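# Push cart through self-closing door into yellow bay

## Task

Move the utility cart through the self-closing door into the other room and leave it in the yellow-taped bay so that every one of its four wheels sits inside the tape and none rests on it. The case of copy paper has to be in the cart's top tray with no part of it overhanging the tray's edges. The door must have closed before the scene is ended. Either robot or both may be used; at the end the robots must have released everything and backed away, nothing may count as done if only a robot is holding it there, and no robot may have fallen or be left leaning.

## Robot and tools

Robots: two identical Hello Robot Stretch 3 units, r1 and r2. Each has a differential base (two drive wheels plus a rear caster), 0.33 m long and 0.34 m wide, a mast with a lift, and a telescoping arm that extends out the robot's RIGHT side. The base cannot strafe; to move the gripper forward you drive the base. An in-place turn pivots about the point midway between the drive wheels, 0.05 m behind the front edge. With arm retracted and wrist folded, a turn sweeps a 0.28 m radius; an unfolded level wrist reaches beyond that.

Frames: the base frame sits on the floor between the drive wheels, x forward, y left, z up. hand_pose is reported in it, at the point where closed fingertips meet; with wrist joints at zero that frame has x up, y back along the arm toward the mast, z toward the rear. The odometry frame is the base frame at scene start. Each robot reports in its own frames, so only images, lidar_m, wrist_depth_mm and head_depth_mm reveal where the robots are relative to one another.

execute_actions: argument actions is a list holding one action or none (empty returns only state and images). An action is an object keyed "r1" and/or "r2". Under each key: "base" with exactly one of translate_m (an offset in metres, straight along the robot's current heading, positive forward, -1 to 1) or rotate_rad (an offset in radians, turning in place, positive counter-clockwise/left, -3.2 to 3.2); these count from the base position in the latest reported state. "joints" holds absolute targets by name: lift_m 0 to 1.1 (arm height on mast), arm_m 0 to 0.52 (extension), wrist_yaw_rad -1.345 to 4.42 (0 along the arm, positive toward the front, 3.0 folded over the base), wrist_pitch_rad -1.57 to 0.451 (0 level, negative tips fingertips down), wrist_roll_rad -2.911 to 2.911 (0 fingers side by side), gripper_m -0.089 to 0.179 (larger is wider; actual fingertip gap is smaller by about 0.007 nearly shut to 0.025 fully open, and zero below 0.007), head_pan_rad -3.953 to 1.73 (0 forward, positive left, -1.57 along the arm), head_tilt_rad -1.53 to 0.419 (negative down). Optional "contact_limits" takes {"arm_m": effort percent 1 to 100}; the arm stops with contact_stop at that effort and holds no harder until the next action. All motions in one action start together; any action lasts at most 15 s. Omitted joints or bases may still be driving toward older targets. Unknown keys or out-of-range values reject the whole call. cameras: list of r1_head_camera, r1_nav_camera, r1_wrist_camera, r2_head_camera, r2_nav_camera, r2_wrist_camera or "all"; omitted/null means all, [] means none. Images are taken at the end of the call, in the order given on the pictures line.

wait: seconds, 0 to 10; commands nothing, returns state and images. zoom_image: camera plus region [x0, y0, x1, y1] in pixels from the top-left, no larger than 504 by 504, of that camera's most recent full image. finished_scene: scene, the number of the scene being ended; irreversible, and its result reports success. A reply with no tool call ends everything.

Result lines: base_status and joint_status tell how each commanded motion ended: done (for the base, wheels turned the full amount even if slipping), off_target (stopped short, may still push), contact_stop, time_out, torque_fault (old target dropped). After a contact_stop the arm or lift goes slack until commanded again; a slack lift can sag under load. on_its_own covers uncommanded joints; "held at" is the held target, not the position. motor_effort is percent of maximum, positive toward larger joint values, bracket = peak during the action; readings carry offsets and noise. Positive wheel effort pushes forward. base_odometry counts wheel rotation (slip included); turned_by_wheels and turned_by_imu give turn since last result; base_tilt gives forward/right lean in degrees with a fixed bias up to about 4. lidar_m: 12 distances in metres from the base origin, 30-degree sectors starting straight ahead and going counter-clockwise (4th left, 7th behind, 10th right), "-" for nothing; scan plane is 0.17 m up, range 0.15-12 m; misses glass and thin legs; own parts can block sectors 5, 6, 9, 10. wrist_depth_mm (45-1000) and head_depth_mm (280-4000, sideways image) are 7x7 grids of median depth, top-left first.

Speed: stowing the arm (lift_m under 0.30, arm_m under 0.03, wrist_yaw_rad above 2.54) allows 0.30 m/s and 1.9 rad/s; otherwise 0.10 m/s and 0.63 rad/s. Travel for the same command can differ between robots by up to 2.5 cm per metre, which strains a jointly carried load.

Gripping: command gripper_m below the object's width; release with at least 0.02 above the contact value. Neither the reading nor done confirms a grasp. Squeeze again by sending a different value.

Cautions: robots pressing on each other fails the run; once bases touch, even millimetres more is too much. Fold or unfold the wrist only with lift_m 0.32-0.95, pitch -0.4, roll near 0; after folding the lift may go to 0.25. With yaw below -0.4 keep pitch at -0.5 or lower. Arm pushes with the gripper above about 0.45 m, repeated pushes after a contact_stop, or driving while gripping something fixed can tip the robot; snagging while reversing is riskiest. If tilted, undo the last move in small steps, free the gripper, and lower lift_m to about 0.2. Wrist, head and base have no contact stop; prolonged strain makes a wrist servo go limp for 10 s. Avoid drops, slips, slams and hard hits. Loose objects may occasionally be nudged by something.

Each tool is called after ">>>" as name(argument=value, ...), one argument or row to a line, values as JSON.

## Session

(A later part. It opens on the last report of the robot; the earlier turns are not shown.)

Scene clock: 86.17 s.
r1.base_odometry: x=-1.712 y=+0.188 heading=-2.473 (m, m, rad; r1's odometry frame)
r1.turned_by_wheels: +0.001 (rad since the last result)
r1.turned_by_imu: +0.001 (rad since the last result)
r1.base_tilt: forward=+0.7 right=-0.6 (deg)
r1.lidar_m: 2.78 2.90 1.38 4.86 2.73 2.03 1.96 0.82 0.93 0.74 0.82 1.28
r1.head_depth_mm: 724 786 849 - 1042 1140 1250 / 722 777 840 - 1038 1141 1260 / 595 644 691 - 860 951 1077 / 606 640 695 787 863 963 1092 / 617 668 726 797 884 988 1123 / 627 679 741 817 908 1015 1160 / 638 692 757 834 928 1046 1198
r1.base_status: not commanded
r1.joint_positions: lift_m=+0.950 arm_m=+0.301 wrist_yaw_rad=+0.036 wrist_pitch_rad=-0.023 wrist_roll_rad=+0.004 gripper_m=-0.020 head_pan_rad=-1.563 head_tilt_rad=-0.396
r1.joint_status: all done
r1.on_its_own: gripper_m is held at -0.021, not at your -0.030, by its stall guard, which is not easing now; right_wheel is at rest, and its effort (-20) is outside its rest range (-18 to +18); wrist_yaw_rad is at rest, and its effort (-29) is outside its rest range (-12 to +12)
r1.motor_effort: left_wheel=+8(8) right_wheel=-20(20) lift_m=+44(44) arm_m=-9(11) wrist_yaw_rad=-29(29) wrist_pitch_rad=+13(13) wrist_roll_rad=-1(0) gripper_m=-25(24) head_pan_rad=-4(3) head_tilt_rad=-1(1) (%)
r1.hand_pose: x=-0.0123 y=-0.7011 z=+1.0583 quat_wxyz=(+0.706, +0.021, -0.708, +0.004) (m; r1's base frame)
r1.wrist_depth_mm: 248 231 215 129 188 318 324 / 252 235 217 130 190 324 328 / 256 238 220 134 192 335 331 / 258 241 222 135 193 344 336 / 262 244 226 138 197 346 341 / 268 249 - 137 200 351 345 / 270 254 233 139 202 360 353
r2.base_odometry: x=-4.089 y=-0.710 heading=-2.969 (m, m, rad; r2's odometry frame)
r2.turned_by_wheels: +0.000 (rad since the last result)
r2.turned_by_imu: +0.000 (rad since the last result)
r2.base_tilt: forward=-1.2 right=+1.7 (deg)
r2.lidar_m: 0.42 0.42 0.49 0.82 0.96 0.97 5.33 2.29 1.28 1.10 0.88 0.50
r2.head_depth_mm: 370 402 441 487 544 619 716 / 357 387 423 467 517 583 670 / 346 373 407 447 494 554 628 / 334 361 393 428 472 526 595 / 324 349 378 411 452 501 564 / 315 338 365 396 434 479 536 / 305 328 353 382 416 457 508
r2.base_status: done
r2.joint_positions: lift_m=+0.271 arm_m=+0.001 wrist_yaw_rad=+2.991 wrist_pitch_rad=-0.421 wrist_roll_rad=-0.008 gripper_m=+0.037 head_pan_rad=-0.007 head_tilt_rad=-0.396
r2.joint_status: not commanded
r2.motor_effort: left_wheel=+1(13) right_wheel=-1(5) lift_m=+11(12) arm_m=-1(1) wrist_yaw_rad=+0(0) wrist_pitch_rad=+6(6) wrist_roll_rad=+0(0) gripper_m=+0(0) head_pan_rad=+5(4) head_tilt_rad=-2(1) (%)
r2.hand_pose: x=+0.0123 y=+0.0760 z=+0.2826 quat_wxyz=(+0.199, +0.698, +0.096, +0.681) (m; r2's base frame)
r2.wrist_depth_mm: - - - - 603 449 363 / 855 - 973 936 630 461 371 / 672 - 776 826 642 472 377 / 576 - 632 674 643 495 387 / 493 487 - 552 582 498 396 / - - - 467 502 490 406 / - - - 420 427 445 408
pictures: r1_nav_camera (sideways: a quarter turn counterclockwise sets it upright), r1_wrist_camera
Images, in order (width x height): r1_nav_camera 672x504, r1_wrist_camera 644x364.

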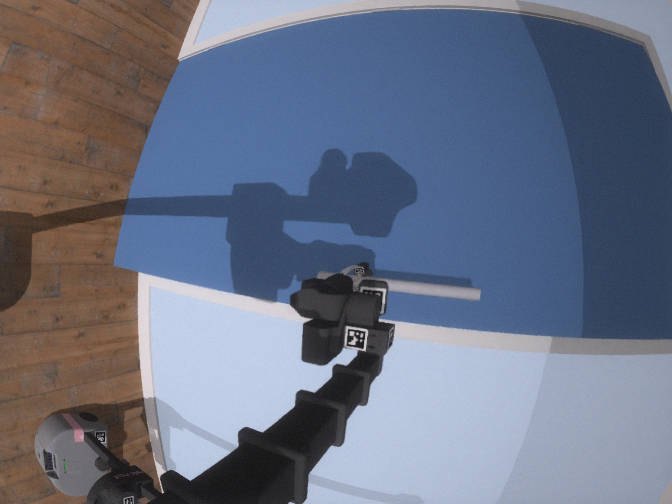

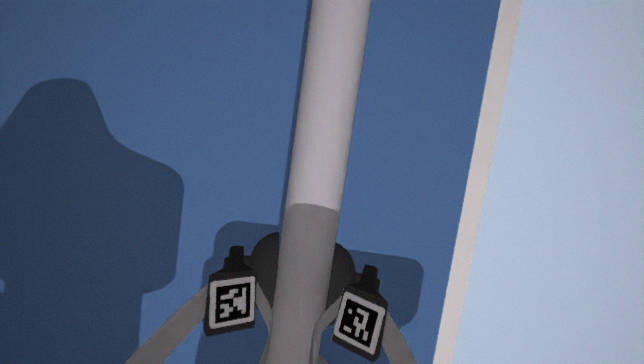

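>>> execute_actions(
  actions=[
    {"r1":{"base":{"translate_m":0.06},"joints":{"arm_m":0.15}}},
  ],
  cameras=[],
)

>>> execute_actions(
  actions=[
    {"r1":{"base":{"translate_m":0.075},"joints":{"arm_m":0.01}}},
  ],
  cameras=["r1_wrist_camera","r1_nav_camera"],
)

Scene clock: 96.27 s.
r1.base_odometry: x=-1.759 y=+0.151 heading=-2.473 (m, m, rad; r1's odometry frame)
r1.turned_by_wheels: +0.000 (rad since the last result)
r1.turned_by_imu: -0.003 (rad since the last result)
r1.base_tilt: forward=+0.7 right=-0.7 (deg)
r1.lidar_m: 2.72 2.83 1.36 4.86 2.83 2.09 2.02 0.87 0.92 0.58 0.70 1.27
r1.head_depth_mm: 727 784 853 909 - 1199 1251 / 462 500 549 575 - 747 1228 / 471 500 535 577 - - 838 / 487 524 570 625 707 781 889 / 505 547 598 657 734 829 949 / 524 569 625 690 774 877 1018 / 542 593 652 726 817 935 1098
r1.base_status: done
r1.joint_positions: lift_m=+0.950 arm_m=+0.151 wrist_yaw_rad=+0.014 wrist_pitch_rad=-0.026 wrist_roll_rad=+0.004 gripper_m=-0.020 head_pan_rad=-1.563 head_tilt_rad=-0.396
r1.joint_status: all done
r1.on_its_own: gripper_m is held at -0.021, not at your -0.030, by its stall guard, which is still easing
r1.motor_effort: left_wheel=+2(14) right_wheel=-2(41) lift_m=+44(44) arm_m=-9(11) wrist_yaw_rad=-5(60) wrist_pitch_rad=+14(14) wrist_roll_rad=+0(0) gripper_m=-21(27) head_pan_rad=-2(2) head_tilt_rad=-2(1) (%)
r1.hand_pose: x=-0.0180 y=-0.5511 z=+1.0577 quat_wxyz=(+0.706, +0.014, -0.708, -0.005) (m; r1's base frame)
r1.wrist_depth_mm: 306 267 235 132 185 176 466 / 307 271 236 132 189 179 475 / 311 275 239 136 191 484 481 / 320 276 241 138 192 494 489 / 324 279 244 140 193 502 501 / 327 282 255 139 192 509 505 / 332 290 244 142 191 517 510
r2.base_odometry: x=-4.089 y=-0.710 heading=-2.969 (m, m, rad; r2's odometry frame)
r2.turned_by_wheels: +0.000 (rad since the last result)
r2.turned_by_imu: +0.001 (rad since the last result)
r2.base_tilt: forward=-1.1 right=+1.7 (deg)
r2.lidar_m: 0.42 0.42 0.49 0.82 1.01 1.03 5.36 2.28 1.28 1.10 0.88 0.49
r2.head_depth_mm: 370 401 440 487 545 618 716 / 357 387 423 466 519 584 672 / 345 374 406 447 493 554 629 / 334 361 392 428 471 525 593 / 324 349 378 411 451 500 563 / 315 338 365 397 433 478 534 / 305 327 353 382 417 458 509
r2.base_status: not commanded
r2.joint_positions: lift_m=+0.271 arm_m=+0.001 wrist_yaw_rad=+2.991 wrist_pitch_rad=-0.421 wrist_roll_rad=-0.008 gripper_m=+0.037 head_pan_rad=-0.007 head_tilt_rad=-0.396
r2.joint_status: not commanded
r2.motor_effort: left_wheel=+1(1) right_wheel=-1(1) lift_m=+11(12) arm_m=-1(0) wrist_yaw_rad=-1(1) wrist_pitch_rad=+6(6) wrist_roll_rad=+0(0) gripper_m=+0(0) head_pan_rad=+5(4) head_tilt_rad=-2(1) (%)
r2.hand_pose: x=+0.0123 y=+0.0760 z=+0.2826 quat_wxyz=(+0.199, +0.698, +0.096, +0.681) (m; r2's base frame)
r2.wrist_depth_mm: - - - - 600 455 360 / 863 - 996 914 617 464 370 / 690 - 775 815 644 478 377 / 575 - 643 679 642 496 390 / 485 495 - 558 584 497 398 / - - - 470 500 489 406 / - - - 421 424 445 405
pictures: none
No camera images: the call's "cameras" was empty. Leave "cameras" out to get every camera's image.

Scene clock: 98.57 s.
r1.base_odometry: x=-1.818 y=+0.104 heading=-2.473 (m, m, rad; r1's odometry frame)
r1.turned_by_wheels: +0.000 (rad since the last result)
r1.turned_by_imu: -0.001 (rad since the last result)
r1.base_tilt: forward=+0.7 right=-0.7 (deg)
r1.lidar_m: 2.64 2.76 1.33 1.35 2.93 2.17 2.09 0.94 0.44 0.44 0.59 1.29
r1.head_depth_mm: 328 355 389 435 984 518 - / 343 369 399 435 469 - - / 360 327 359 394 410 - - / 379 412 449 494 558 628 709 / 401 436 479 532 594 678 783 / 425 464 513 572 648 747 883 / 451 498 552 622 712 835 1008
r1.base_status: done
r1.joint_positions: lift_m=+0.950 arm_m=+0.011 wrist_yaw_rad=+0.002 wrist_pitch_rad=-0.028 wrist_roll_rad=+0.004 gripper_m=-0.017 head_pan_rad=-1.563 head_tilt_rad=-0.396
r1.joint_status: all done
r1.on_its_own: gripper_m is held at -0.018, not at your -0.030, by its stall guard, which is not easing now
r1.motor_effort: left_wheel=+0(8) right_wheel=+2(29) lift_m=+44(44) arm_m=-9(12) wrist_yaw_rad=+4(52) wrist_pitch_rad=+15(15) wrist_roll_rad=+0(0) gripper_m=-19(25) head_pan_rad=-3(2) head_tilt_rad=-2(2) (%)
r1.hand_pose: x=-0.0208 y=-0.4111 z=+1.0572 quat_wxyz=(+0.706, +0.011, -0.708, -0.009) (m; r1's base frame)
r1.wrist_depth_mm: 428 329 263 137 185 168 603 / 427 332 264 135 190 169 614 / 431 332 266 140 190 172 619 / 435 333 266 140 191 176 631 / 441 335 268 143 191 645 648 / 444 337 284 143 188 653 652 / 444 351 267 146 185 671 661
r2.base_odometry: x=-4.089 y=-0.710 heading=-2.969 (m, m, rad; r2's odometry frame)
r2.turned_by_wheels: +0.000 (rad since the last result)
r2.turned_by_imu: +0.000 (rad since the last result)
r2.base_tilt: forward=-1.2 right=+1.7 (deg)
r2.lidar_m: 0.42 0.42 0.49 0.82 0.87 1.10 5.34 2.28 1.28 1.10 0.88 0.50
r2.head_depth_mm: 369 402 441 487 546 618 715 / 357 387 423 465 517 584 670 / 345 373 406 446 494 554 630 / 334 361 391 428 472 527 593 / 324 349 378 411 453 501 563 / 315 338 365 396 433 477 533 / 306 327 353 381 416 458 508
r2.base_status: not commanded
r2.joint_positions: lift_m=+0.271 arm_m=+0.001 wrist_yaw_rad=+2.991 wrist_pitch_rad=-0.421 wrist_roll_rad=-0.008 gripper_m=+0.037 head_pan_rad=-0.007 head_tilt_rad=-0.396
r2.joint_status: not commanded
r2.motor_effort: left_wheel=+1(1) right_wheel=-1(1) lift_m=+12(11) arm_m=+0(1) wrist_yaw_rad=+0(0) wrist_pitch_rad=+6(6) wrist_roll_rad=+0(0) gripper_m=+0(1) head_pan_rad=+4(4) head_tilt_rad=-1(2) (%)
r2.hand_pose: x=+0.0123 y=+0.0760 z=+0.2826 quat_wxyz=(+0.199, +0.698, +0.096, +0.681) (m; r2's base frame)
r2.wrist_depth_mm: - - - - 599 455 363 / 851 - - 921 622 463 371 / 670 - 789 812 635 479 378 / 570 - 643 668 647 492 386 / 487 490 - 555 584 497 400 / - - - 466 500 494 409 / - - - 423 428 452 403
pictures: r1_nav_camera (sideways: a quarter turn counterclockwise sets it upright), r1_wrist_camera
Images, in order (width x height): r1_nav_camera 672x504, r1_wrist_camera 644x364.

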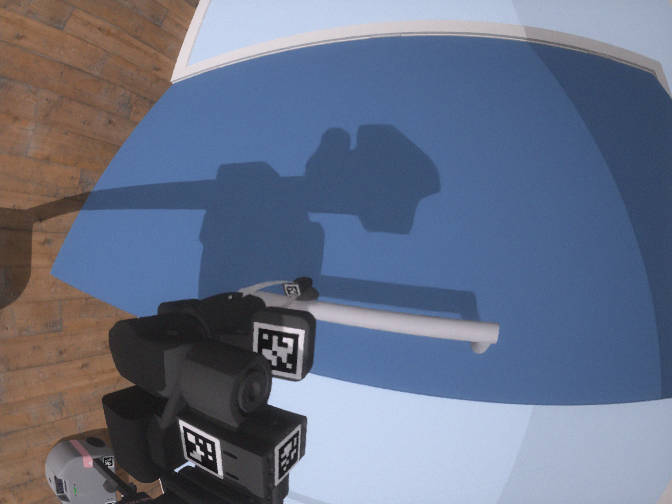

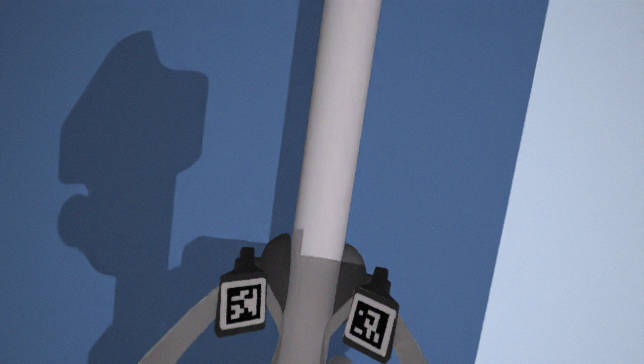

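>>> execute_actions(
  actions=[
    {"r2":{"base":{"rotate_rad":1.68},"joints":{"head_tilt_rad":-1.0}}},
  ],
  cameras=[],
)

>>> execute_actions(
  actions=[
    {"r2":{"base":{"translate_m":0.7}}},
  ],
  cameras=["r2_head_camera","r2_nav_camera"],
)

Scene clock: 112.80 s.
r1.base_odometry: x=-1.818 y=+0.104 heading=-2.473 (m, m, rad; r1's odometry frame)
r1.turned_by_wheels: +0.000 (rad since the last result)
r1.turned_by_imu: -0.001 (rad since the last result)
r1.base_tilt: forward=+0.6 right=-0.7 (deg)
r1.lidar_m: 2.65 2.76 1.33 1.35 2.94 2.17 2.09 1.07 0.44 0.44 0.59 1.29
r1.head_depth_mm: 328 354 390 435 986 518 - / 343 369 399 434 469 - - / 360 327 358 394 411 - - / 380 411 449 494 558 629 709 / 400 436 479 531 595 677 785 / 425 466 513 572 648 748 880 / 451 497 553 622 714 833 1006
r1.base_status: not commanded
r1.joint_positions: lift_m=+0.950 arm_m=+0.011 wrist_yaw_rad=+0.002 wrist_pitch_rad=-0.028 wrist_roll_rad=+0.004 gripper_m=-0.017 head_pan_rad=-1.563 head_tilt_rad=-0.396
r1.joint_status: not commanded
r1.on_its_own: gripper_m is held at -0.018, not at your -0.030, by its stall guard, which is not easing now
r1.motor_effort: left_wheel=+0(1) right_wheel=+2(2) lift_m=+44(44) arm_m=-8(8) wrist_yaw_rad=+4(4) wrist_pitch_rad=+15(15) wrist_roll_rad=+0(0) gripper_m=-19(19) head_pan_rad=-3(3) head_tilt_rad=-1(1) (%)
r1.hand_pose: x=-0.0208 y=-0.4111 z=+1.0572 quat_wxyz=(+0.706, +0.011, -0.708, -0.009) (m; r1's base frame)
r1.wrist_depth_mm: 425 328 264 137 185 168 601 / 426 329 264 135 189 169 611 / 431 331 266 140 190 173 623 / 433 333 266 140 191 176 634 / 437 335 267 143 191 645 642 / 442 337 285 143 188 661 654 / 446 350 267 145 185 672 669
r2.base_odometry: x=-4.089 y=-0.710 heading=-1.289 (m, m, rad; r2's odometry frame)
r2.turned_by_wheels: +1.680 (rad since the last result)
r2.turned_by_imu: +1.644 (rad since the last result)
r2.base_tilt: forward=-1.1 right=+1.7 (deg)
r2.lidar_m: 0.87 1.08 2.22 5.33 1.95 1.22 1.10 0.75 0.47 0.42 0.43 0.52
r2.head_depth_mm: 726 768 810 848 892 936 989 / 2758 2192 1039 1112 1196 1182 1111 / 2456 2114 1823 1524 1366 1210 1118 / 1359 1708 1769 1547 1360 1214 1109 / 998 1177 1408 1512 1345 1196 1106 / 800 965 1651 1498 1339 1197 1092 / 2510 2082 1744 1453 1329 1188 1066
r2.base_status: done
r2.joint_positions: lift_m=+0.271 arm_m=+0.001 wrist_yaw_rad=+2.991 wrist_pitch_rad=-0.421 wrist_roll_rad=-0.008 gripper_m=+0.037 head_pan_rad=-0.007 head_tilt_rad=-0.988
r2.joint_status: all done
r2.motor_effort: left_wheel=-4(12) right_wheel=+1(7) lift_m=+12(11) arm_m=-1(0) wrist_yaw_rad=-1(1) wrist_pitch_rad=+6(6) wrist_roll_rad=+0(0) gripper_m=+0(0) head_pan_rad=+3(5) head_tilt_rad=-4(28) (%)
r2.hand_pose: x=+0.0123 y=+0.0760 z=+0.2826 quat_wxyz=(+0.199, +0.698, +0.096, +0.681) (m; r2's base frame)
r2.wrist_depth_mm: - - - - - - - / 865 - - - - - 922 / 674 - 774 844 911 869 737 / 571 - 640 669 711 754 784 / 487 493 - 555 592 615 658 / - - - 467 496 512 546 / - - - 419 428 445 463
pictures: none
No camera images: the call's "cameras" was empty. Leave "cameras" out to get every camera's image.

Scene clock: 116.90 s.
r1.base_odometry: x=-1.818 y=+0.104 heading=-2.473 (m, m, rad; r1's odometry frame)
r1.turned_by_wheels: +0.000 (rad since the last result)
r1.turned_by_imu: -0.001 (rad since the last result)
r1.base_tilt: forward=+0.7 right=-0.7 (deg)
r1.lidar_m: 2.64 2.76 1.33 1.34 2.94 2.17 2.10 1.26 0.44 0.44 0.59 1.29
r1.head_depth_mm: 328 355 389 435 984 518 - / 343 369 399 434 469 - - / 360 327 358 394 411 - - / 379 412 449 494 557 629 710 / 401 436 478 530 594 676 784 / 425 466 514 573 648 745 883 / 451 496 553 622 714 834 1005
r1.base_status: not commanded
r1.joint_positions: lift_m=+0.950 arm_m=+0.011 wrist_yaw_rad=+0.002 wrist_pitch_rad=-0.028 wrist_roll_rad=+0.004 gripper_m=-0.017 head_pan_rad=-1.563 head_tilt_rad=-0.396
r1.joint_status: not commanded
r1.on_its_own: gripper_m is held at -0.018, not at your -0.030, by its stall guard, which is not easing now
r1.motor_effort: left_wheel=+0(0) right_wheel=+2(2) lift_m=+44(44) arm_m=-8(9) wrist_yaw_rad=+3(4) wrist_pitch_rad=+15(15) wrist_roll_rad=+0(0) gripper_m=-19(19) head_pan_rad=-2(2) head_tilt_rad=-1(2) (%)
r1.hand_pose: x=-0.0208 y=-0.4111 z=+1.0572 quat_wxyz=(+0.706, +0.011, -0.708, -0.009) (m; r1's base frame)
r1.wrist_depth_mm: 424 326 263 137 185 168 331 / 431 330 265 135 190 169 614 / 431 332 265 140 190 173 632 / 434 333 266 140 190 176 635 / 439 335 268 143 191 642 652 / 440 336 287 143 188 658 661 / 450 352 267 145 185 666 674
r2.base_odometry: x=-3.894 y=-1.383 heading=-1.290 (m, m, rad; r2's odometry frame)
r2.turned_by_wheels: +0.000 (rad since the last result)
r2.turned_by_imu: +0.000 (rad since the last result)
r2.base_tilt: forward=-1.1 right=+1.8 (deg)
r2.lidar_m: 0.41 0.25 0.24 0.67 3.17 1.98 1.78 0.53 0.33 0.30 0.29 3.31
r2.head_depth_mm: 2776 2212 1850 1581 1398 1231 668 / 2638 2189 1833 1566 1368 1217 904 / 994 1269 1736 1558 1376 1221 1121 / 684 856 1134 1484 1346 1205 1113 / 502 589 710 891 1197 1189 1100 / 397 449 515 606 734 939 1096 / 327 362 405 459 529 671 1074
r2.base_status: done
r2.joint_positions: lift_m=+0.271 arm_m=+0.001 wrist_yaw_rad=+2.991 wrist_pitch_rad=-0.421 wrist_roll_rad=-0.008 gripper_m=+0.037 head_pan_rad=-0.007 head_tilt_rad=-0.989
r2.joint_status: not commanded
r2.motor_effort: left_wheel=-4(8) right_wheel=+1(6) lift_m=+12(12) arm_m=-1(1) wrist_yaw_rad=+0(1) wrist_pitch_rad=+6(6) wrist_roll_rad=+0(0) gripper_m=+0(0) head_pan_rad=+4(4) head_tilt_rad=-4(4) (%)
r2.hand_pose: x=+0.0123 y=+0.0760 z=+0.2826 quat_wxyz=(+0.199, +0.698, +0.096, +0.681) (m; r2's base frame)
r2.wrist_depth_mm: - - - - - 236 224 / 855 - 708 678 - 251 242 / 677 - 644 597 663 275 265 / 577 - 646 639 631 304 292 / 487 497 - 558 365 341 325 / - - - 470 402 384 367 / - - - 420 426 432 420
pictures: r2_head_camera (sideways: a quarter turn clockwise sets it upright), r2_nav_camera (sideways: a quarter turn counterclockwise sets it upright)
Images, in order (width x height): r2_head_camera 896x504, r2_nav_camera 672x504.

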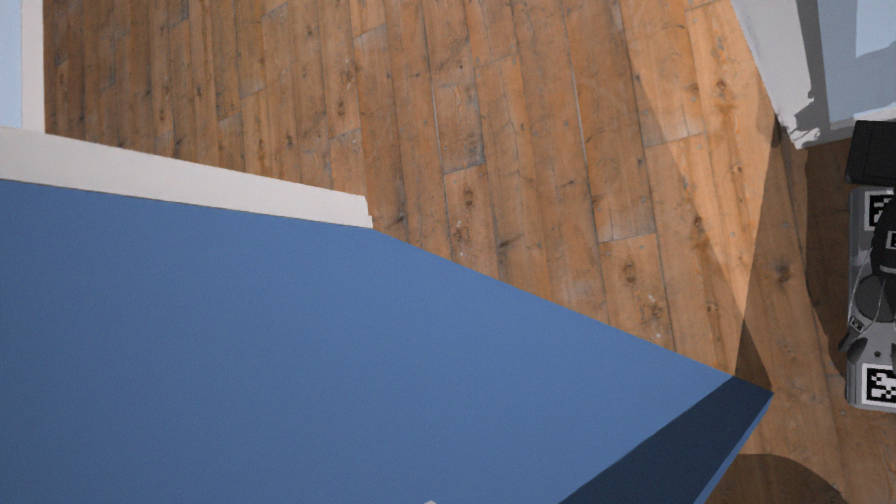

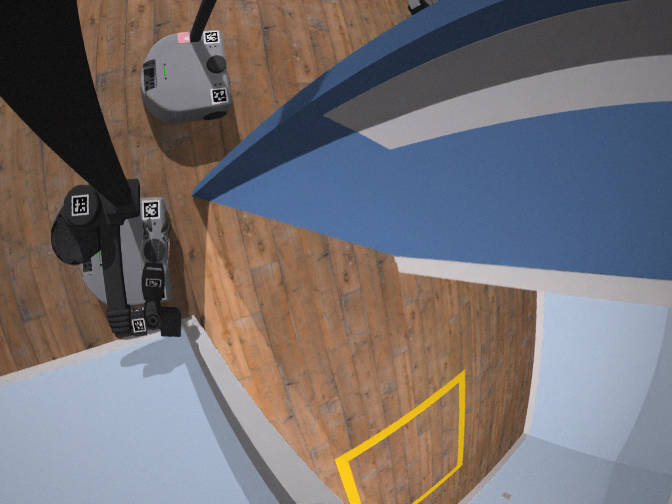

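>>> execute_actions(
  actions=[
    {"r2":{"base":{"rotate_rad":-0.2}}},
  ],
  cameras=[],
)

>>> execute_actions(
  actions=[
    {"r2":{"base":{"translate_m":0.17}}},
  ],
  cameras=[],
)

>>> execute_actions(
  actions=[
    {"r1":{"joints":{"gripper_m":0.17}}},
  ],
  cameras=[],
)

>>> execute_actions(
  actions=[
    {"r1":{"joints":{"wrist_pitch_rad":-1.3,"arm_m":0}}},
  ],
  cameras=["r1_nav_camera","r2_nav_camera"],
)

Scene clock: 126.00 s.
r1.base_odometry: x=-1.818 y=+0.104 heading=-2.473 (m, m, rad; r1's odometry frame)
r1.turned_by_wheels: +0.000 (rad since the last result)
r1.turned_by_imu: -0.001 (rad since the last result)
r1.base_tilt: forward=+0.7 right=-0.7 (deg)
r1.lidar_m: 2.65 2.76 1.33 1.35 2.94 2.16 2.09 1.26 0.44 0.44 0.59 1.29
r1.head_depth_mm: 327 354 390 436 988 519 - / 343 369 399 434 470 - - / 360 327 359 394 411 - - / 380 411 449 494 560 627 708 / 401 436 479 531 595 677 785 / 424 464 513 574 649 745 883 / 451 497 553 622 712 834 1005
r1.base_status: not commanded
r1.joint_positions: lift_m=+0.950 arm_m=+0.011 wrist_yaw_rad=+0.002 wrist_pitch_rad=-0.028 wrist_roll_rad=+0.004 gripper_m=-0.017 head_pan_rad=-1.563 head_tilt_rad=-0.396
r1.joint_status: not commanded
r1.on_its_own: gripper_m is held at -0.018, not at your -0.030, by its stall guard, which is not easing now
r1.motor_effort: left_wheel=+1(1) right_wheel=+2(2) lift_m=+44(44) arm_m=-8(9) wrist_yaw_rad=+4(4) wrist_pitch_rad=+15(15) wrist_roll_rad=+0(0) gripper_m=-19(19) head_pan_rad=-2(2) head_tilt_rad=-2(2) (%)
r1.hand_pose: x=-0.0208 y=-0.4111 z=+1.0572 quat_wxyz=(+0.706, +0.011, -0.708, -0.009) (m; r1's base frame)
r1.wrist_depth_mm: 425 328 262 137 185 168 336 / 430 331 265 135 190 169 610 / 433 331 266 140 189 173 623 / 432 333 266 140 190 176 637 / 440 335 268 143 191 640 646 / 437 337 285 143 188 659 646 / 448 351 267 145 185 662 662
r2.base_odometry: x=-3.894 y=-1.383 heading=-1.489 (m, m, rad; r2's odometry frame)
r2.turned_by_wheels: -0.200 (rad since the last result)
r2.turned_by_imu: -0.195 (rad since the last result)
r2.base_tilt: forward=-1.2 right=+1.7 (deg)
r2.lidar_m: 0.62 0.28 0.24 0.65 4.55 2.23 1.80 0.76 0.37 0.30 0.28 3.50
r2.head_depth_mm: 2795 2225 1842 1586 1388 604 688 / 2764 2185 1826 1571 1369 1216 927 / 2692 2162 1799 1559 1370 1210 1117 / 2560 2095 1764 1530 1366 1209 1113 / 979 1138 1369 1473 1351 1199 1111 / 661 723 794 880 983 1122 1076 / 489 521 557 602 650 704 1057
r2.base_status: done
r2.joint_positions: lift_m=+0.271 arm_m=+0.001 wrist_yaw_rad=+2.991 wrist_pitch_rad=-0.421 wrist_roll_rad=-0.008 gripper_m=+0.037 head_pan_rad=-0.007 head_tilt_rad=-0.989
r2.joint_status: not commanded
r2.motor_effort: left_wheel=+2(11) right_wheel=-1(4) lift_m=+11(12) arm_m=-1(1) wrist_yaw_rad=-1(0) wrist_pitch_rad=+6(6) wrist_roll_rad=+0(0) gripper_m=+0(0) head_pan_rad=+5(4) head_tilt_rad=-4(4) (%)
r2.hand_pose: x=+0.0123 y=+0.0760 z=+0.2826 quat_wxyz=(+0.199, +0.698, +0.096, +0.681) (m; r2's base frame)
r2.wrist_depth_mm: - - - - 265 255 262 / 845 - 606 711 285 282 286 / 676 - 578 656 314 313 318 / 572 - 614 678 349 354 366 / 488 491 - 557 393 408 421 / - - - 469 462 479 489 / - - - 419 426 443 462
pictures: none
No camera images: the call's "cameras" was empty. Leave "cameras" out to get every camera's image.

Scene clock: 128.07 s.
r1.base_odometry: x=-1.818 y=+0.104 heading=-2.473 (m, m, rad; r1's odometry frame)
r1.turned_by_wheels: +0.000 (rad since the last result)
r1.turned_by_imu: -0.001 (rad since the last result)
r1.base_tilt: forward=+0.7 right=-0.7 (deg)
r1.lidar_m: 2.64 2.76 1.33 1.35 2.94 2.17 2.09 1.26 0.44 0.44 0.59 1.29
r1.head_depth_mm: 328 354 389 435 533 518 - / 343 369 399 435 469 - - / 360 327 359 393 411 - - / 380 411 450 494 559 627 708 / 401 437 479 531 594 677 784 / 424 465 513 572 647 746 879 / 451 496 552 622 713 835 1006
r1.base_status: not commanded
r1.joint_positions: lift_m=+0.950 arm_m=+0.011 wrist_yaw_rad=+0.002 wrist_pitch_rad=-0.028 wrist_roll_rad=+0.004 gripper_m=-0.017 head_pan_rad=-1.563 head_tilt_rad=-0.396
r1.joint_status: not commanded
r1.on_its_own: gripper_m is held at -0.018, not at your -0.030, by its stall guard, which is not easing now
r1.motor_effort: left_wheel=+0(1) right_wheel=+2(2) lift_m=+44(44) arm_m=-8(9) wrist_yaw_rad=+4(4) wrist_pitch_rad=+15(15) wrist_roll_rad=+0(0) gripper_m=-20(19) head_pan_rad=-3(1) head_tilt_rad=-1(2) (%)
r1.hand_pose: x=-0.0208 y=-0.4111 z=+1.0572 quat_wxyz=(+0.706, +0.011, -0.708, -0.009) (m; r1's base frame)
r1.wrist_depth_mm: 428 328 263 137 185 168 603 / 428 330 263 135 189 169 610 / 433 330 265 140 190 172 620 / 436 334 267 140 191 177 632 / 437 334 269 144 191 240 638 / 444 337 287 143 188 246 653 / 446 354 267 145 185 254 664
r2.base_odometry: x=-3.881 y=-1.552 heading=-1.489 (m, m, rad; r2's odometry frame)
r2.turned_by_wheels: +0.000 (rad since the last result)
r2.turned_by_imu: +0.000 (rad since the last result)
r2.base_tilt: forward=-1.1 right=+1.7 (deg)
r2.lidar_m: 0.57 0.26 0.21 0.20 0.78 2.43 1.96 0.60 0.29 0.23 3.15 3.41
r2.head_depth_mm: 2790 2199 1846 1573 1387 1224 1106 / 2783 2190 1829 1574 1371 1224 1098 / 2716 2162 1826 1552 1361 1221 1124 / 2576 2080 1797 1536 1353 1203 1113 / 856 992 1199 1451 1337 1211 1103 / 605 663 728 809 908 1034 1061 / 450 478 512 553 597 647 707
r2.base_status: done
r2.joint_positions: lift_m=+0.271 arm_m=+0.001 wrist_yaw_rad=+2.991 wrist_pitch_rad=-0.421 wrist_roll_rad=-0.008 gripper_m=+0.037 head_pan_rad=-0.007 head_tilt_rad=-0.989
r2.joint_status: not commanded
r2.motor_effort: left_wheel=+1(13) right_wheel=-2(5) lift_m=+12(12) arm_m=-1(0) wrist_yaw_rad=+0(0) wrist_pitch_rad=+6(6) wrist_roll_rad=+0(0) gripper_m=+0(0) head_pan_rad=+3(3) head_tilt_rad=-4(4) (%)
r2.hand_pose: x=+0.0123 y=+0.0760 z=+0.2826 quat_wxyz=(+0.199, +0.698, +0.096, +0.681) (m; r2's base frame)
r2.wrist_depth_mm: - - 224 229 233 237 242 / 792 - 245 251 257 262 268 / 637 - 274 278 285 292 299 / 572 - 303 312 320 329 338 / 483 488 - 355 365 381 391 / - - - 432 434 441 459 / - - - 417 426 457 465
pictures: none
No camera images: the call's "cameras" was empty. Leave "cameras" out to get every camera's image.

Scene clock: 130.60 s.
r1.base_odometry: x=-1.818 y=+0.104 heading=-2.473 (m, m, rad; r1's odometry frame)
r1.turned_by_wheels: +0.000 (rad since the last result)
r1.turned_by_imu: -0.001 (rad since the last result)
r1.base_tilt: forward=+0.7 right=-0.7 (deg)
r1.lidar_m: 2.65 2.75 1.34 1.35 2.94 2.16 2.09 1.26 0.47 0.47 0.62 1.29
r1.head_depth_mm: 355 381 418 460 532 - - / 371 399 431 468 508 - - / 388 354 386 422 450 - - / 407 442 481 528 586 661 758 / 427 466 511 565 624 718 831 / 451 493 546 605 685 788 926 / 477 525 583 654 745 868 1042
r1.base_status: not commanded
r1.joint_positions: lift_m=+0.950 arm_m=+0.010 wrist_yaw_rad=+0.004 wrist_pitch_rad=-0.024 wrist_roll_rad=+0.004 gripper_m=+0.170 head_pan_rad=-1.563 head_tilt_rad=-0.396
r1.joint_status: all done
r1.motor_effort: left_wheel=+1(0) right_wheel=+2(2) lift_m=+44(44) arm_m=-6(9) wrist_yaw_rad=+3(4) wrist_pitch_rad=+13(15) wrist_roll_rad=+0(0) gripper_m=+1(82) head_pan_rad=-4(3) head_tilt_rad=-1(1) (%)
r1.hand_pose: x=-0.0204 y=-0.4110 z=+1.0581 quat_wxyz=(+0.706, +0.010, -0.708, -0.007) (m; r1's base frame)
r1.wrist_depth_mm: 462 362 299 254 208 197 602 / 467 366 302 255 213 201 613 / 467 371 302 255 214 202 621 / 467 371 305 256 218 206 631 / 482 362 304 258 223 240 648 / 510 351 306 177 224 242 659 / 482 368 307 231 224 - 669
r2.base_odometry: x=-3.881 y=-1.552 heading=-1.489 (m, m, rad; r2's odometry frame)
r2.turned_by_wheels: +0.000 (rad since the last result)
r2.turned_by_imu: +0.000 (rad since the last result)
r2.base_tilt: forward=-1.2 right=+1.7 (deg)
r2.lidar_m: 0.53 0.23 0.18 0.17 0.18 2.43 1.95 0.60 0.29 0.23 3.15 3.44
r2.head_depth_mm: 2795 2199 1845 1581 1392 1228 1108 / 2734 2187 1850 1569 1377 1222 1106 / 2676 2157 1810 1558 1364 1213 1120 / 2553 2081 1800 1543 1352 1206 1110 / 854 987 1211 1457 1324 1201 1102 / 580 629 682 745 823 907 925 / 418 442 467 496 528 564 605
r2.base_status: not commanded
r2.joint_positions: lift_m=+0.271 arm_m=+0.001 wrist_yaw_rad=+2.991 wrist_pitch_rad=-0.421 wrist_roll_rad=-0.008 gripper_m=+0.037 head_pan_rad=-0.006 head_tilt_rad=-0.989
r2.joint_status: not commanded
r2.motor_effort: left_wheel=-1(7) right_wheel=+0(4) lift_m=+12(13) arm_m=-1(1) wrist_yaw_rad=+0(1) wrist_pitch_rad=+6(6) wrist_roll_rad=-1(0) gripper_m=+0(0) head_pan_rad=+2(5) head_tilt_rad=-4(4) (%)
r2.hand_pose: x=+0.0123 y=+0.0760 z=+0.2827 quat_wxyz=(+0.199, +0.698, +0.096, +0.681) (m; r2's base frame)
r2.wrist_depth_mm: - - 197 201 207 212 219 / 790 - 216 222 227 234 242 / 636 - 238 246 252 262 271 / 571 - 264 274 286 296 309 / 487 497 - 310 328 343 359 / - - - 384 392 404 427 / - - - 414 425 440 468
pictures: none
No camera images: the call's "cameras" was empty. Leave "cameras" out to get every camera's image.

Scene clock: 132.10 s.
r1.base_odometry: x=-1.818 y=+0.104 heading=-2.473 (m, m, rad; r1's odometry frame)
r1.turned_by_wheels: +0.000 (rad since the last result)
r1.turned_by_imu: +0.000 (rad since the last result)
r1.base_tilt: forward=+0.6 right=-0.7 (deg)
r1.lidar_m: 2.65 2.75 1.33 1.34 2.93 2.17 2.10 1.26 0.47 0.47 0.62 1.29
r1.head_depth_mm: 354 381 419 460 526 576 - / 371 399 431 469 513 570 - / 388 354 385 422 467 611 677 / 407 441 481 528 588 660 754 / 428 466 511 565 633 718 831 / 451 494 544 606 684 791 921 / 477 525 582 653 745 871 1040
r1.base_status: not commanded
r1.joint_positions: lift_m=+0.950 arm_m=+0.000 wrist_yaw_rad=+0.004 wrist_pitch_rad=-1.299 wrist_roll_rad=+0.004 gripper_m=+0.170 head_pan_rad=-1.563 head_tilt_rad=-0.396
r1.joint_status: all done
r1.motor_effort: left_wheel=+1(1) right_wheel=+1(2) lift_m=+44(45) arm_m=-6(6) wrist_yaw_rad=+2(3) wrist_pitch_rad=+0(12) wrist_roll_rad=+0(0) gripper_m=-1(0) head_pan_rad=-2(3) head_tilt_rad=-1(1) (%)
r1.hand_pose: x=-0.0214 y=-0.1909 z=+0.8350 quat_wxyz=(+0.563, +0.428, -0.563, -0.428) (m; r1's base frame)
r1.wrist_depth_mm: - - 664 472 364 824 853 / - - - 615 485 523 - / - - - 895 783 - - / - - - - - - - / 994 994 978 - 993 - - / 965 954 956 - 965 993 960 / 928 932 927 - 940 - 939
r2.base_odometry: x=-3.881 y=-1.552 heading=-1.489 (m, m, rad; r2's odometry frame)
r2.turned_by_wheels: +0.000 (rad since the last result)
r2.turned_by_imu: +0.000 (rad since the last result)
r2.base_tilt: forward=-1.0 right=+1.7 (deg)
r2.lidar_m: 0.53 0.23 0.18 0.17 0.18 2.43 1.96 0.60 0.29 0.23 3.15 3.44
r2.head_depth_mm: 2826 2216 1838 1583 1383 1230 1110 / 2738 2182 1831 1581 1366 1227 1102 / 2705 2173 1807 1570 1368 1207 1115 / 2558 2072 1788 1544 1351 1201 1115 / 852 995 1206 1439 1318 1202 1110 / 579 628 682 745 820 909 931 / 416 441 468 496 530 564 606
r2.base_status: not commanded
r2.joint_positions: lift_m=+0.271 arm_m=+0.001 wrist_yaw_rad=+2.991 wrist_pitch_rad=-0.421 wrist_roll_rad=-0.008 gripper_m=+0.037 head_pan_rad=-0.006 head_tilt_rad=-0.989
r2.joint_status: not commanded
r2.motor_effort: left_wheel=-1(1) right_wheel=+1(0) lift_m=+13(12) arm_m=-1(1) wrist_yaw_rad=+0(0) wrist_pitch_rad=+6(6) wrist_roll_rad=+0(0) gripper_m=+0(0) head_pan_rad=+4(4) head_tilt_rad=-4(4) (%)
r2.hand_pose: x=+0.0123 y=+0.0760 z=+0.2827 quat_wxyz=(+0.199, +0.698, +0.096, +0.681) (m; r2's base frame)
r2.wrist_depth_mm: - - 196 201 205 213 217 / 783 - 215 221 228 234 242 / 639 - 238 246 255 263 273 / 563 - 263 274 288 296 310 / 487 497 - 309 326 342 358 / - - - 382 390 407 427 / - - - 414 422 447 467
pictures: r1_nav_camera (sideways: a quarter turn counterclockwise sets it upright), r2_nav_camera (sideways: a quarter turn counterclockwise sets it upright)
Images, in order (width x height): r1_nav_camera 672x504, r2_nav_camera 672x504.

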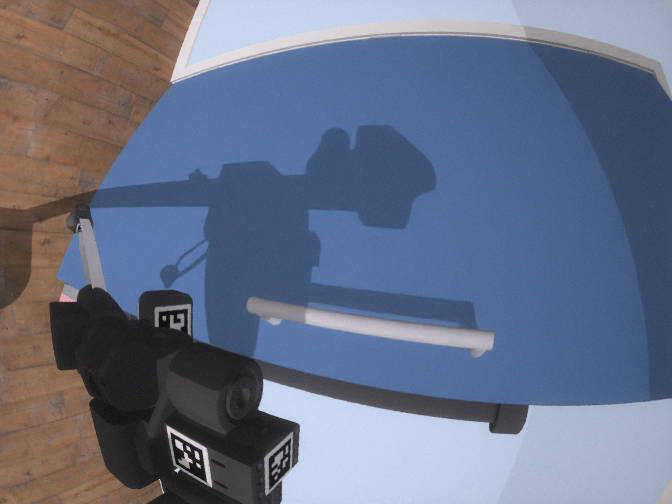

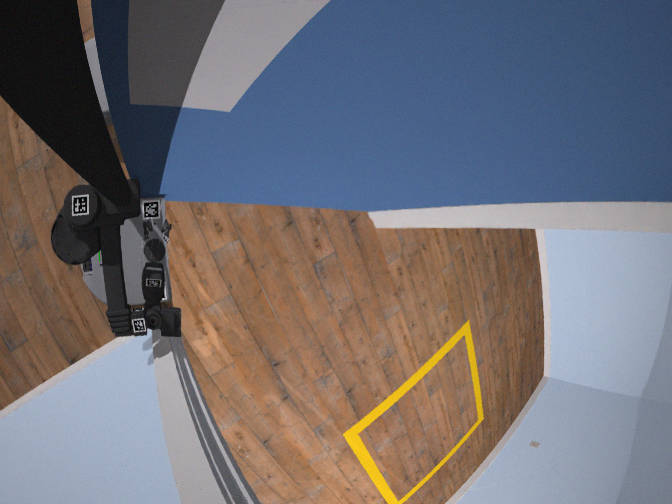

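>>> execute_actions(
  actions=[
    {"r1":{"base":{"rotate_rad":1.65},"joints":{"lift_m":0.6,"gripper_m":0.03}},"r2":{"base":{"translate_m":0.3},"joints":{"lift_m":0.33}}},
  ],
  cameras=[],
)

>>> execute_actions(
  actions=[
    {"r1":{"base":{"translate_m":0.4},"joints":{"lift_m":0.34,"wrist_pitch_rad":-0.4,"wrist_yaw_rad":3.0}},"r2":{"base":{"rotate_rad":1.12}}},
  ],
  cameras=[],
)

>>> execute_actions(
  actions=[
    {"r1":{"joints":{"lift_m":0.27}}},
  ],
  cameras=[],
)

>>> execute_actions(
  actions=[
    {"r1":{"base":{"translate_m":1},"joints":{"head_tilt_rad":-0.8}},"r2":{"base":{"translate_m":0.55}}},
  ],
  cameras=["r1_nav_camera","r2_nav_camera"],
)

Scene clock: 148.83 s.
r1.base_odometry: x=-1.818 y=+0.104 heading=-0.823 (m, m, rad; r1's odometry frame)
r1.turned_by_wheels: +1.650 (rad since the last result)
r1.turned_by_imu: +1.651 (rad since the last result)
r1.base_tilt: forward=+0.7 right=-0.7 (deg)
r1.lidar_m: 4.86 2.74 2.13 2.10 1.17 0.43 0.45 0.64 1.41 2.64 2.84 1.33
r1.head_depth_mm: 2189 2347 2559 2694 2073 1616 1325 / 2198 2360 2543 2709 2084 1616 1324 / 2204 2378 2552 2728 2114 1632 1344 / 2230 2403 2637 2757 2147 1646 1344 / 2254 2453 2636 2811 2164 1670 1362 / 2260 2455 2673 2846 2197 1684 1362 / 2293 2479 2711 2904 2221 1698 1370
r1.base_status: done
r1.joint_positions: lift_m=+0.600 arm_m=+0.000 wrist_yaw_rad=+0.004 wrist_pitch_rad=-1.300 wrist_roll_rad=+0.004 gripper_m=+0.030 head_pan_rad=-1.563 head_tilt_rad=-0.396
r1.joint_status: all done
r1.motor_effort: left_wheel=+0(2) right_wheel=+3(9) lift_m=+25(40) arm_m=-6(6) wrist_yaw_rad=+3(2) wrist_pitch_rad=+0(1) wrist_roll_rad=+0(0) gripper_m=+0(85) head_pan_rad=-2(2) head_tilt_rad=-1(2) (%)
r1.hand_pose: x=-0.0214 y=-0.1907 z=+0.4857 quat_wxyz=(+0.563, +0.428, -0.563, -0.428) (m; r1's base frame)
r1.wrist_depth_mm: 733 743 743 739 739 746 755 / 708 709 713 720 721 717 715 / 694 682 687 693 694 696 705 / 667 667 666 672 676 676 676 / 649 643 649 650 653 659 656 / 623 626 628 - 637 637 639 / 603 606 606 - - 616 609
r2.base_odometry: x=-3.856 y=-1.851 heading=-1.489 (m, m, rad; r2's odometry frame)
r2.turned_by_wheels: +0.000 (rad since the last result)
r2.turned_by_imu: +0.001 (rad since the last result)
r2.base_tilt: forward=-1.0 right=+1.8 (deg)
r2.lidar_m: 0.48 0.22 0.18 0.17 0.19 0.28 2.24 0.37 0.37 3.07 3.04 3.18
r2.head_depth_mm: 2703 2215 1849 1569 1389 1232 1104 / 2646 2183 1824 1565 1380 1223 1115 / 2551 2207 1815 1563 1363 1216 1108 / 2488 2123 1794 1543 1355 1208 1113 / 606 727 875 1117 1308 1201 1102 / 514 563 620 687 772 880 933 / 382 408 437 470 507 553 605
r2.base_status: done
r2.joint_positions: lift_m=+0.329 arm_m=+0.001 wrist_yaw_rad=+2.991 wrist_pitch_rad=-0.420 wrist_roll_rad=-0.008 gripper_m=+0.037 head_pan_rad=-0.006 head_tilt_rad=-0.989
r2.joint_status: all done
r2.motor_effort: left_wheel=+4(17) right_wheel=+0(4) lift_m=+34(38) arm_m=-1(1) wrist_yaw_rad=+1(1) wrist_pitch_rad=+6(6) wrist_roll_rad=+0(0) gripper_m=+1(0) head_pan_rad=+3(3) head_tilt_rad=-4(4) (%)
r2.hand_pose: x=+0.0123 y=+0.0760 z=+0.3415 quat_wxyz=(+0.199, +0.698, +0.096, +0.681) (m; r2's base frame)
r2.wrist_depth_mm: - - 197 202 205 209 213 / 209 - 217 221 225 229 233 / 232 - 240 245 251 256 260 / 258 - 266 276 282 287 296 / 292 301 - 311 320 334 340 / 333 335 354 363 379 389 401 / - - - 436 452 476 484
pictures: none
No camera images: the call's "cameras" was empty. Leave "cameras" out to get every camera's image.

Scene clock: 154.07 s.
r1.base_odometry: x=-1.546 y=-0.189 heading=-0.823 (m, m, rad; r1's odometry frame)
r1.turned_by_wheels: +0.000 (rad since the last result)
r1.turned_by_imu: +0.000 (rad since the last result)
r1.base_tilt: forward=+0.6 right=-0.7 (deg)
r1.lidar_m: 4.46 2.68 2.09 2.06 1.69 1.30 0.90 1.20 2.04 2.68 1.10 0.97
r1.head_depth_mm: 2193 2371 2573 2724 2060 1625 1317 / 2212 2382 2611 2775 2101 1615 1328 / 2240 2428 2596 2812 2111 1642 1335 / 2276 2473 2660 2810 2142 1659 1341 / 2306 2472 2686 2848 2154 1661 1354 / 2304 2486 2727 2883 2202 1684 1366 / 2312 2494 2735 2928 2211 1690 1369
r1.base_status: done
r1.joint_positions: lift_m=+0.340 arm_m=+0.000 wrist_yaw_rad=+2.997 wrist_pitch_rad=-0.421 wrist_roll_rad=+0.004 gripper_m=+0.030 head_pan_rad=-1.563 head_tilt_rad=-0.396
r1.joint_status: all done
r1.motor_effort: left_wheel=+0(3) right_wheel=+3(7) lift_m=+25(25) arm_m=-5(6) wrist_yaw_rad=+3(2) wrist_pitch_rad=+11(11) wrist_roll_rad=+0(0) gripper_m=+0(1) head_pan_rad=-3(3) head_tilt_rad=-1(1) (%)
r1.hand_pose: x=+0.0110 y=+0.0763 z=+0.3524 quat_wxyz=(+0.198, +0.701, +0.097, +0.678) (m; r1's base frame)
r1.wrist_depth_mm: - - - - - - - / - - - - - - - / - - - - - - - / 838 861 962 - - - - / 661 688 744 792 806 878 913 / 550 578 - 623 669 695 720 / 472 496 508 525 558 571 592
r2.base_odometry: x=-3.856 y=-1.851 heading=-0.369 (m, m, rad; r2's odometry frame)
r2.turned_by_wheels: +1.120 (rad since the last result)
r2.turned_by_imu: +1.101 (rad since the last result)
r2.base_tilt: forward=-1.1 right=+1.7 (deg)
r2.lidar_m: - - 0.15 0.18 2.22 0.37 0.38 3.05 3.03 3.05 0.34 0.15
r2.head_depth_mm: - - - - 426 1206 1101 / - - - - 366 1175 1114 / - - - - 329 691 1118 / - - - - - 478 1106 / - - - - - 384 996 / - - - - - 340 671 / - - - - - 309 550
r2.base_status: done
r2.joint_positions: lift_m=+0.329 arm_m=+0.001 wrist_yaw_rad=+2.991 wrist_pitch_rad=-0.420 wrist_roll_rad=-0.008 gripper_m=+0.037 head_pan_rad=-0.006 head_tilt_rad=-0.989
r2.joint_status: not commanded
r2.motor_effort: left_wheel=-1(23) right_wheel=+1(4) lift_m=+35(35) arm_m=-1(1) wrist_yaw_rad=+0(0) wrist_pitch_rad=+6(6) wrist_roll_rad=+0(0) gripper_m=+0(1) head_pan_rad=+4(4) head_tilt_rad=-4(4) (%)
r2.hand_pose: x=+0.0123 y=+0.0760 z=+0.3415 quat_wxyz=(+0.199, +0.698, +0.096, +0.681) (m; r2's base frame)
r2.wrist_depth_mm: - - 337 220 163 129 108 / 980 - 378 235 171 134 111 / 767 - 429 254 179 140 115 / 649 - 519 279 190 146 119 / 559 568 - 332 196 152 123 / 490 508 524 340 199 160 128 / - - - 326 247 168 133
pictures: none
No camera images: the call's "cameras" was empty. Leave "cameras" out to get every camera's image.

Scene clock: 155.53 s.
r1.base_odometry: x=-1.546 y=-0.189 heading=-0.823 (m, m, rad; r1's odometry frame)
r1.turned_by_wheels: +0.000 (rad since the last result)
r1.turned_by_imu: +0.000 (rad since the last result)
r1.base_tilt: forward=+0.7 right=-0.7 (deg)
r1.lidar_m: 4.45 2.69 2.09 2.06 1.69 1.31 0.91 1.21 2.03 2.67 1.10 0.97
r1.head_depth_mm: 2203 2361 2569 2733 2087 1613 1315 / 2227 2375 2586 2744 2089 1625 1323 / 2243 2409 2631 2807 2110 1646 1335 / 2274 2438 2657 2820 2126 1655 1350 / 2278 2471 2665 2864 2155 1671 1356 / 2285 2488 2709 2858 2202 1693 1361 / 2322 2514 2733 2921 2222 1689 1365
r1.base_status: not commanded
r1.joint_positions: lift_m=+0.270 arm_m=+0.000 wrist_yaw_rad=+2.997 wrist_pitch_rad=-0.420 wrist_roll_rad=+0.004 gripper_m=+0.030 head_pan_rad=-1.563 head_tilt_rad=-0.396
r1.joint_status: all done
r1.motor_effort: left_wheel=+0(0) right_wheel=+3(2) lift_m=+25(25) arm_m=-5(5) wrist_yaw_rad=+2(2) wrist_pitch_rad=+11(11) wrist_roll_rad=+0(0) gripper_m=+0(1) head_pan_rad=-3(3) head_tilt_rad=-2(1) (%)
r1.hand_pose: x=+0.0110 y=+0.0764 z=+0.2825 quat_wxyz=(+0.198, +0.702, +0.097, +0.678) (m; r1's base frame)
r1.wrist_depth_mm: - - - - - - - / - - - - - - - / 961 985 - - - - - / 707 735 818 872 929 - - / 568 593 635 675 694 733 801 / 473 495 - 548 573 589 621 / - - - - 473 490 505
r2.base_odometry: x=-3.856 y=-1.851 heading=-0.369 (m, m, rad; r2's odometry frame)
r2.turned_by_wheels: +0.000 (rad since the last result)
r2.turned_by_imu: +0.000 (rad since the last result)
r2.base_tilt: forward=-1.0 right=+1.7 (deg)
r2.lidar_m: - - 0.15 0.18 2.22 0.37 0.38 3.04 3.04 3.02 0.34 0.15
r2.head_depth_mm: - - - - 426 1211 1109 / - - - - 365 1171 1112 / - - - - 329 692 1114 / - - - - - 478 1103 / - - - - - 383 995 / - - - - - 341 671 / - - - - - 309 550
r2.base_status: not commanded
r2.joint_positions: lift_m=+0.329 arm_m=+0.001 wrist_yaw_rad=+2.991 wrist_pitch_rad=-0.420 wrist_roll_rad=-0.008 gripper_m=+0.037 head_pan_rad=-0.006 head_tilt_rad=-0.989
r2.joint_status: not commanded
r2.motor_effort: left_wheel=-1(1) right_wheel=+2(2) lift_m=+35(34) arm_m=-1(1) wrist_yaw_rad=+0(0) wrist_pitch_rad=+6(6) wrist_roll_rad=+0(0) gripper_m=+0(0) head_pan_rad=+4(3) head_tilt_rad=-3(4) (%)
r2.hand_pose: x=+0.0123 y=+0.0760 z=+0.3415 quat_wxyz=(+0.199, +0.698, +0.096, +0.681) (m; r2's base frame)
r2.wrist_depth_mm: - - 339 219 163 129 107 / 976 - 376 236 171 134 111 / 797 - 424 252 180 140 115 / 657 - 517 280 190 146 119 / 565 574 - 328 196 153 123 / 489 505 517 338 200 159 127 / - - - 325 246 168 133
pictures: none
No camera images: the call's "cameras" was empty. Leave "cameras" out to get every camera's image.

Scene clock: 162.23 s.
r1.base_odometry: x=-0.866 y=-0.922 heading=-0.823 (m, m, rad; r1's odometry frame)
r1.turned_by_wheels: +0.000 (rad since the last result)
r1.turned_by_imu: +0.002 (rad since the last result)
r1.base_tilt: forward=+0.7 right=-0.7 (deg)
r1.lidar_m: 3.48 2.55 1.99 1.96 2.10 2.33 1.80 1.48 0.47 0.47 0.54 3.54
r1.head_depth_mm: 2383 2578 2033 1685 1445 1247 1106 / 2417 920 794 658 1350 1232 1110 / 2418 949 799 651 943 1179 1122 / 668 668 754 716 970 1200 1138 / 638 638 743 681 980 1230 1125 / 650 660 765 1030 1009 1243 1132 / 662 681 781 1024 1047 1285 1138
r1.base_status: done
r1.joint_positions: lift_m=+0.270 arm_m=+0.000 wrist_yaw_rad=+2.998 wrist_pitch_rad=-0.420 wrist_roll_rad=+0.004 gripper_m=+0.030 head_pan_rad=-1.563 head_tilt_rad=-0.790
r1.joint_status: all done
r1.motor_effort: left_wheel=+0(5) right_wheel=+3(12) lift_m=+25(25) arm_m=-5(5) wrist_yaw_rad=+2(3) wrist_pitch_rad=+11(11) wrist_roll_rad=+0(0) gripper_m=-1(0) head_pan_rad=-2(3) head_tilt_rad=-4(30) (%)
r1.hand_pose: x=+0.0109 y=+0.0764 z=+0.2825 quat_wxyz=(+0.197, +0.701, +0.097, +0.678) (m; r1's base frame)
r1.wrist_depth_mm: - - - - - - - / - - - - - - - / 962 993 - - - - - / 718 735 811 847 932 - - / 566 586 634 673 702 742 790 / 470 495 - 546 571 585 614 / - - - - 474 486 507
r2.base_odometry: x=-3.343 y=-2.050 heading=-0.370 (m, m, rad; r2's odometry frame)
r2.turned_by_wheels: +0.000 (rad since the last result)
r2.turned_by_imu: -0.009 (rad since the last result)
r2.base_tilt: forward=-1.2 right=+1.8 (deg)
r2.lidar_m: 0.16 0.22 1.67 3.15 2.62 1.09 0.89 3.41 0.48 0.20 0.15 0.15
r2.head_depth_mm: - - - - - 305 433 / - - - - - 337 556 / - - - - 302 416 769 / - - - - 334 565 1098 / - - - 298 401 880 1110 / - - - 325 537 1152 1094 / - - - 387 817 1181 1071
r2.base_status: done
r2.joint_positions: lift_m=+0.329 arm_m=+0.001 wrist_yaw_rad=+2.988 wrist_pitch_rad=-0.420 wrist_roll_rad=-0.008 gripper_m=+0.037 head_pan_rad=+0.006 head_tilt_rad=-1.000
r2.joint_status: not commanded
r2.motor_effort: left_wheel=-3(28) right_wheel=+5(27) lift_m=+34(35) arm_m=-1(0) wrist_yaw_rad=+3(16) wrist_pitch_rad=+6(6) wrist_roll_rad=+0(0) gripper_m=+0(3) head_pan_rad=-3(4) head_tilt_rad=+0(4) (%)
r2.hand_pose: x=+0.0130 y=+0.0759 z=+0.3416 quat_wxyz=(+0.200, +0.698, +0.095, +0.681) (m; r2's base frame)
r2.wrist_depth_mm: - - - - - - 365 / 972 - - - - - 320 / 775 - 893 946 - - 285 / 659 - 725 776 831 490 255 / 563 570 - 634 671 418 234 / 492 504 537 543 573 362 216 / - - - 483 495 319 199
pictures: r1_nav_camera (sideways: a quarter turn counterclockwise sets it upright), r2_nav_camera (sideways: a quarter turn counterclockwise sets it upright)
Images, in order (width x height): r1_nav_camera 672x504, r2_nav_camera 672x504.

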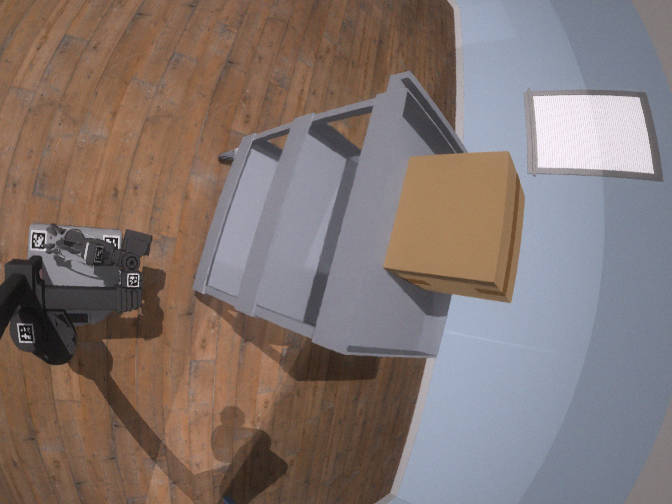

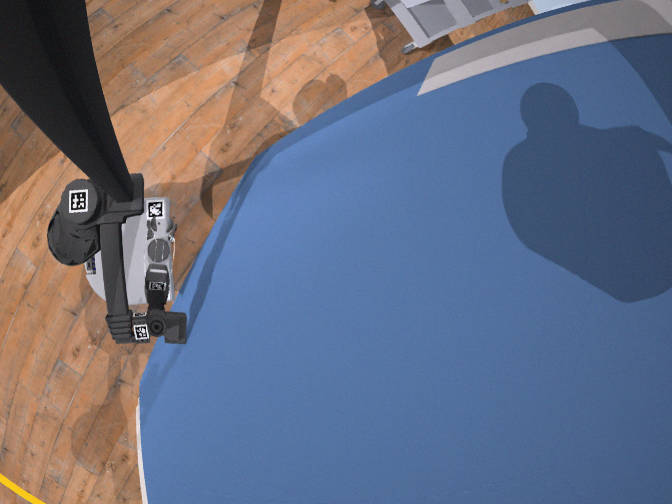

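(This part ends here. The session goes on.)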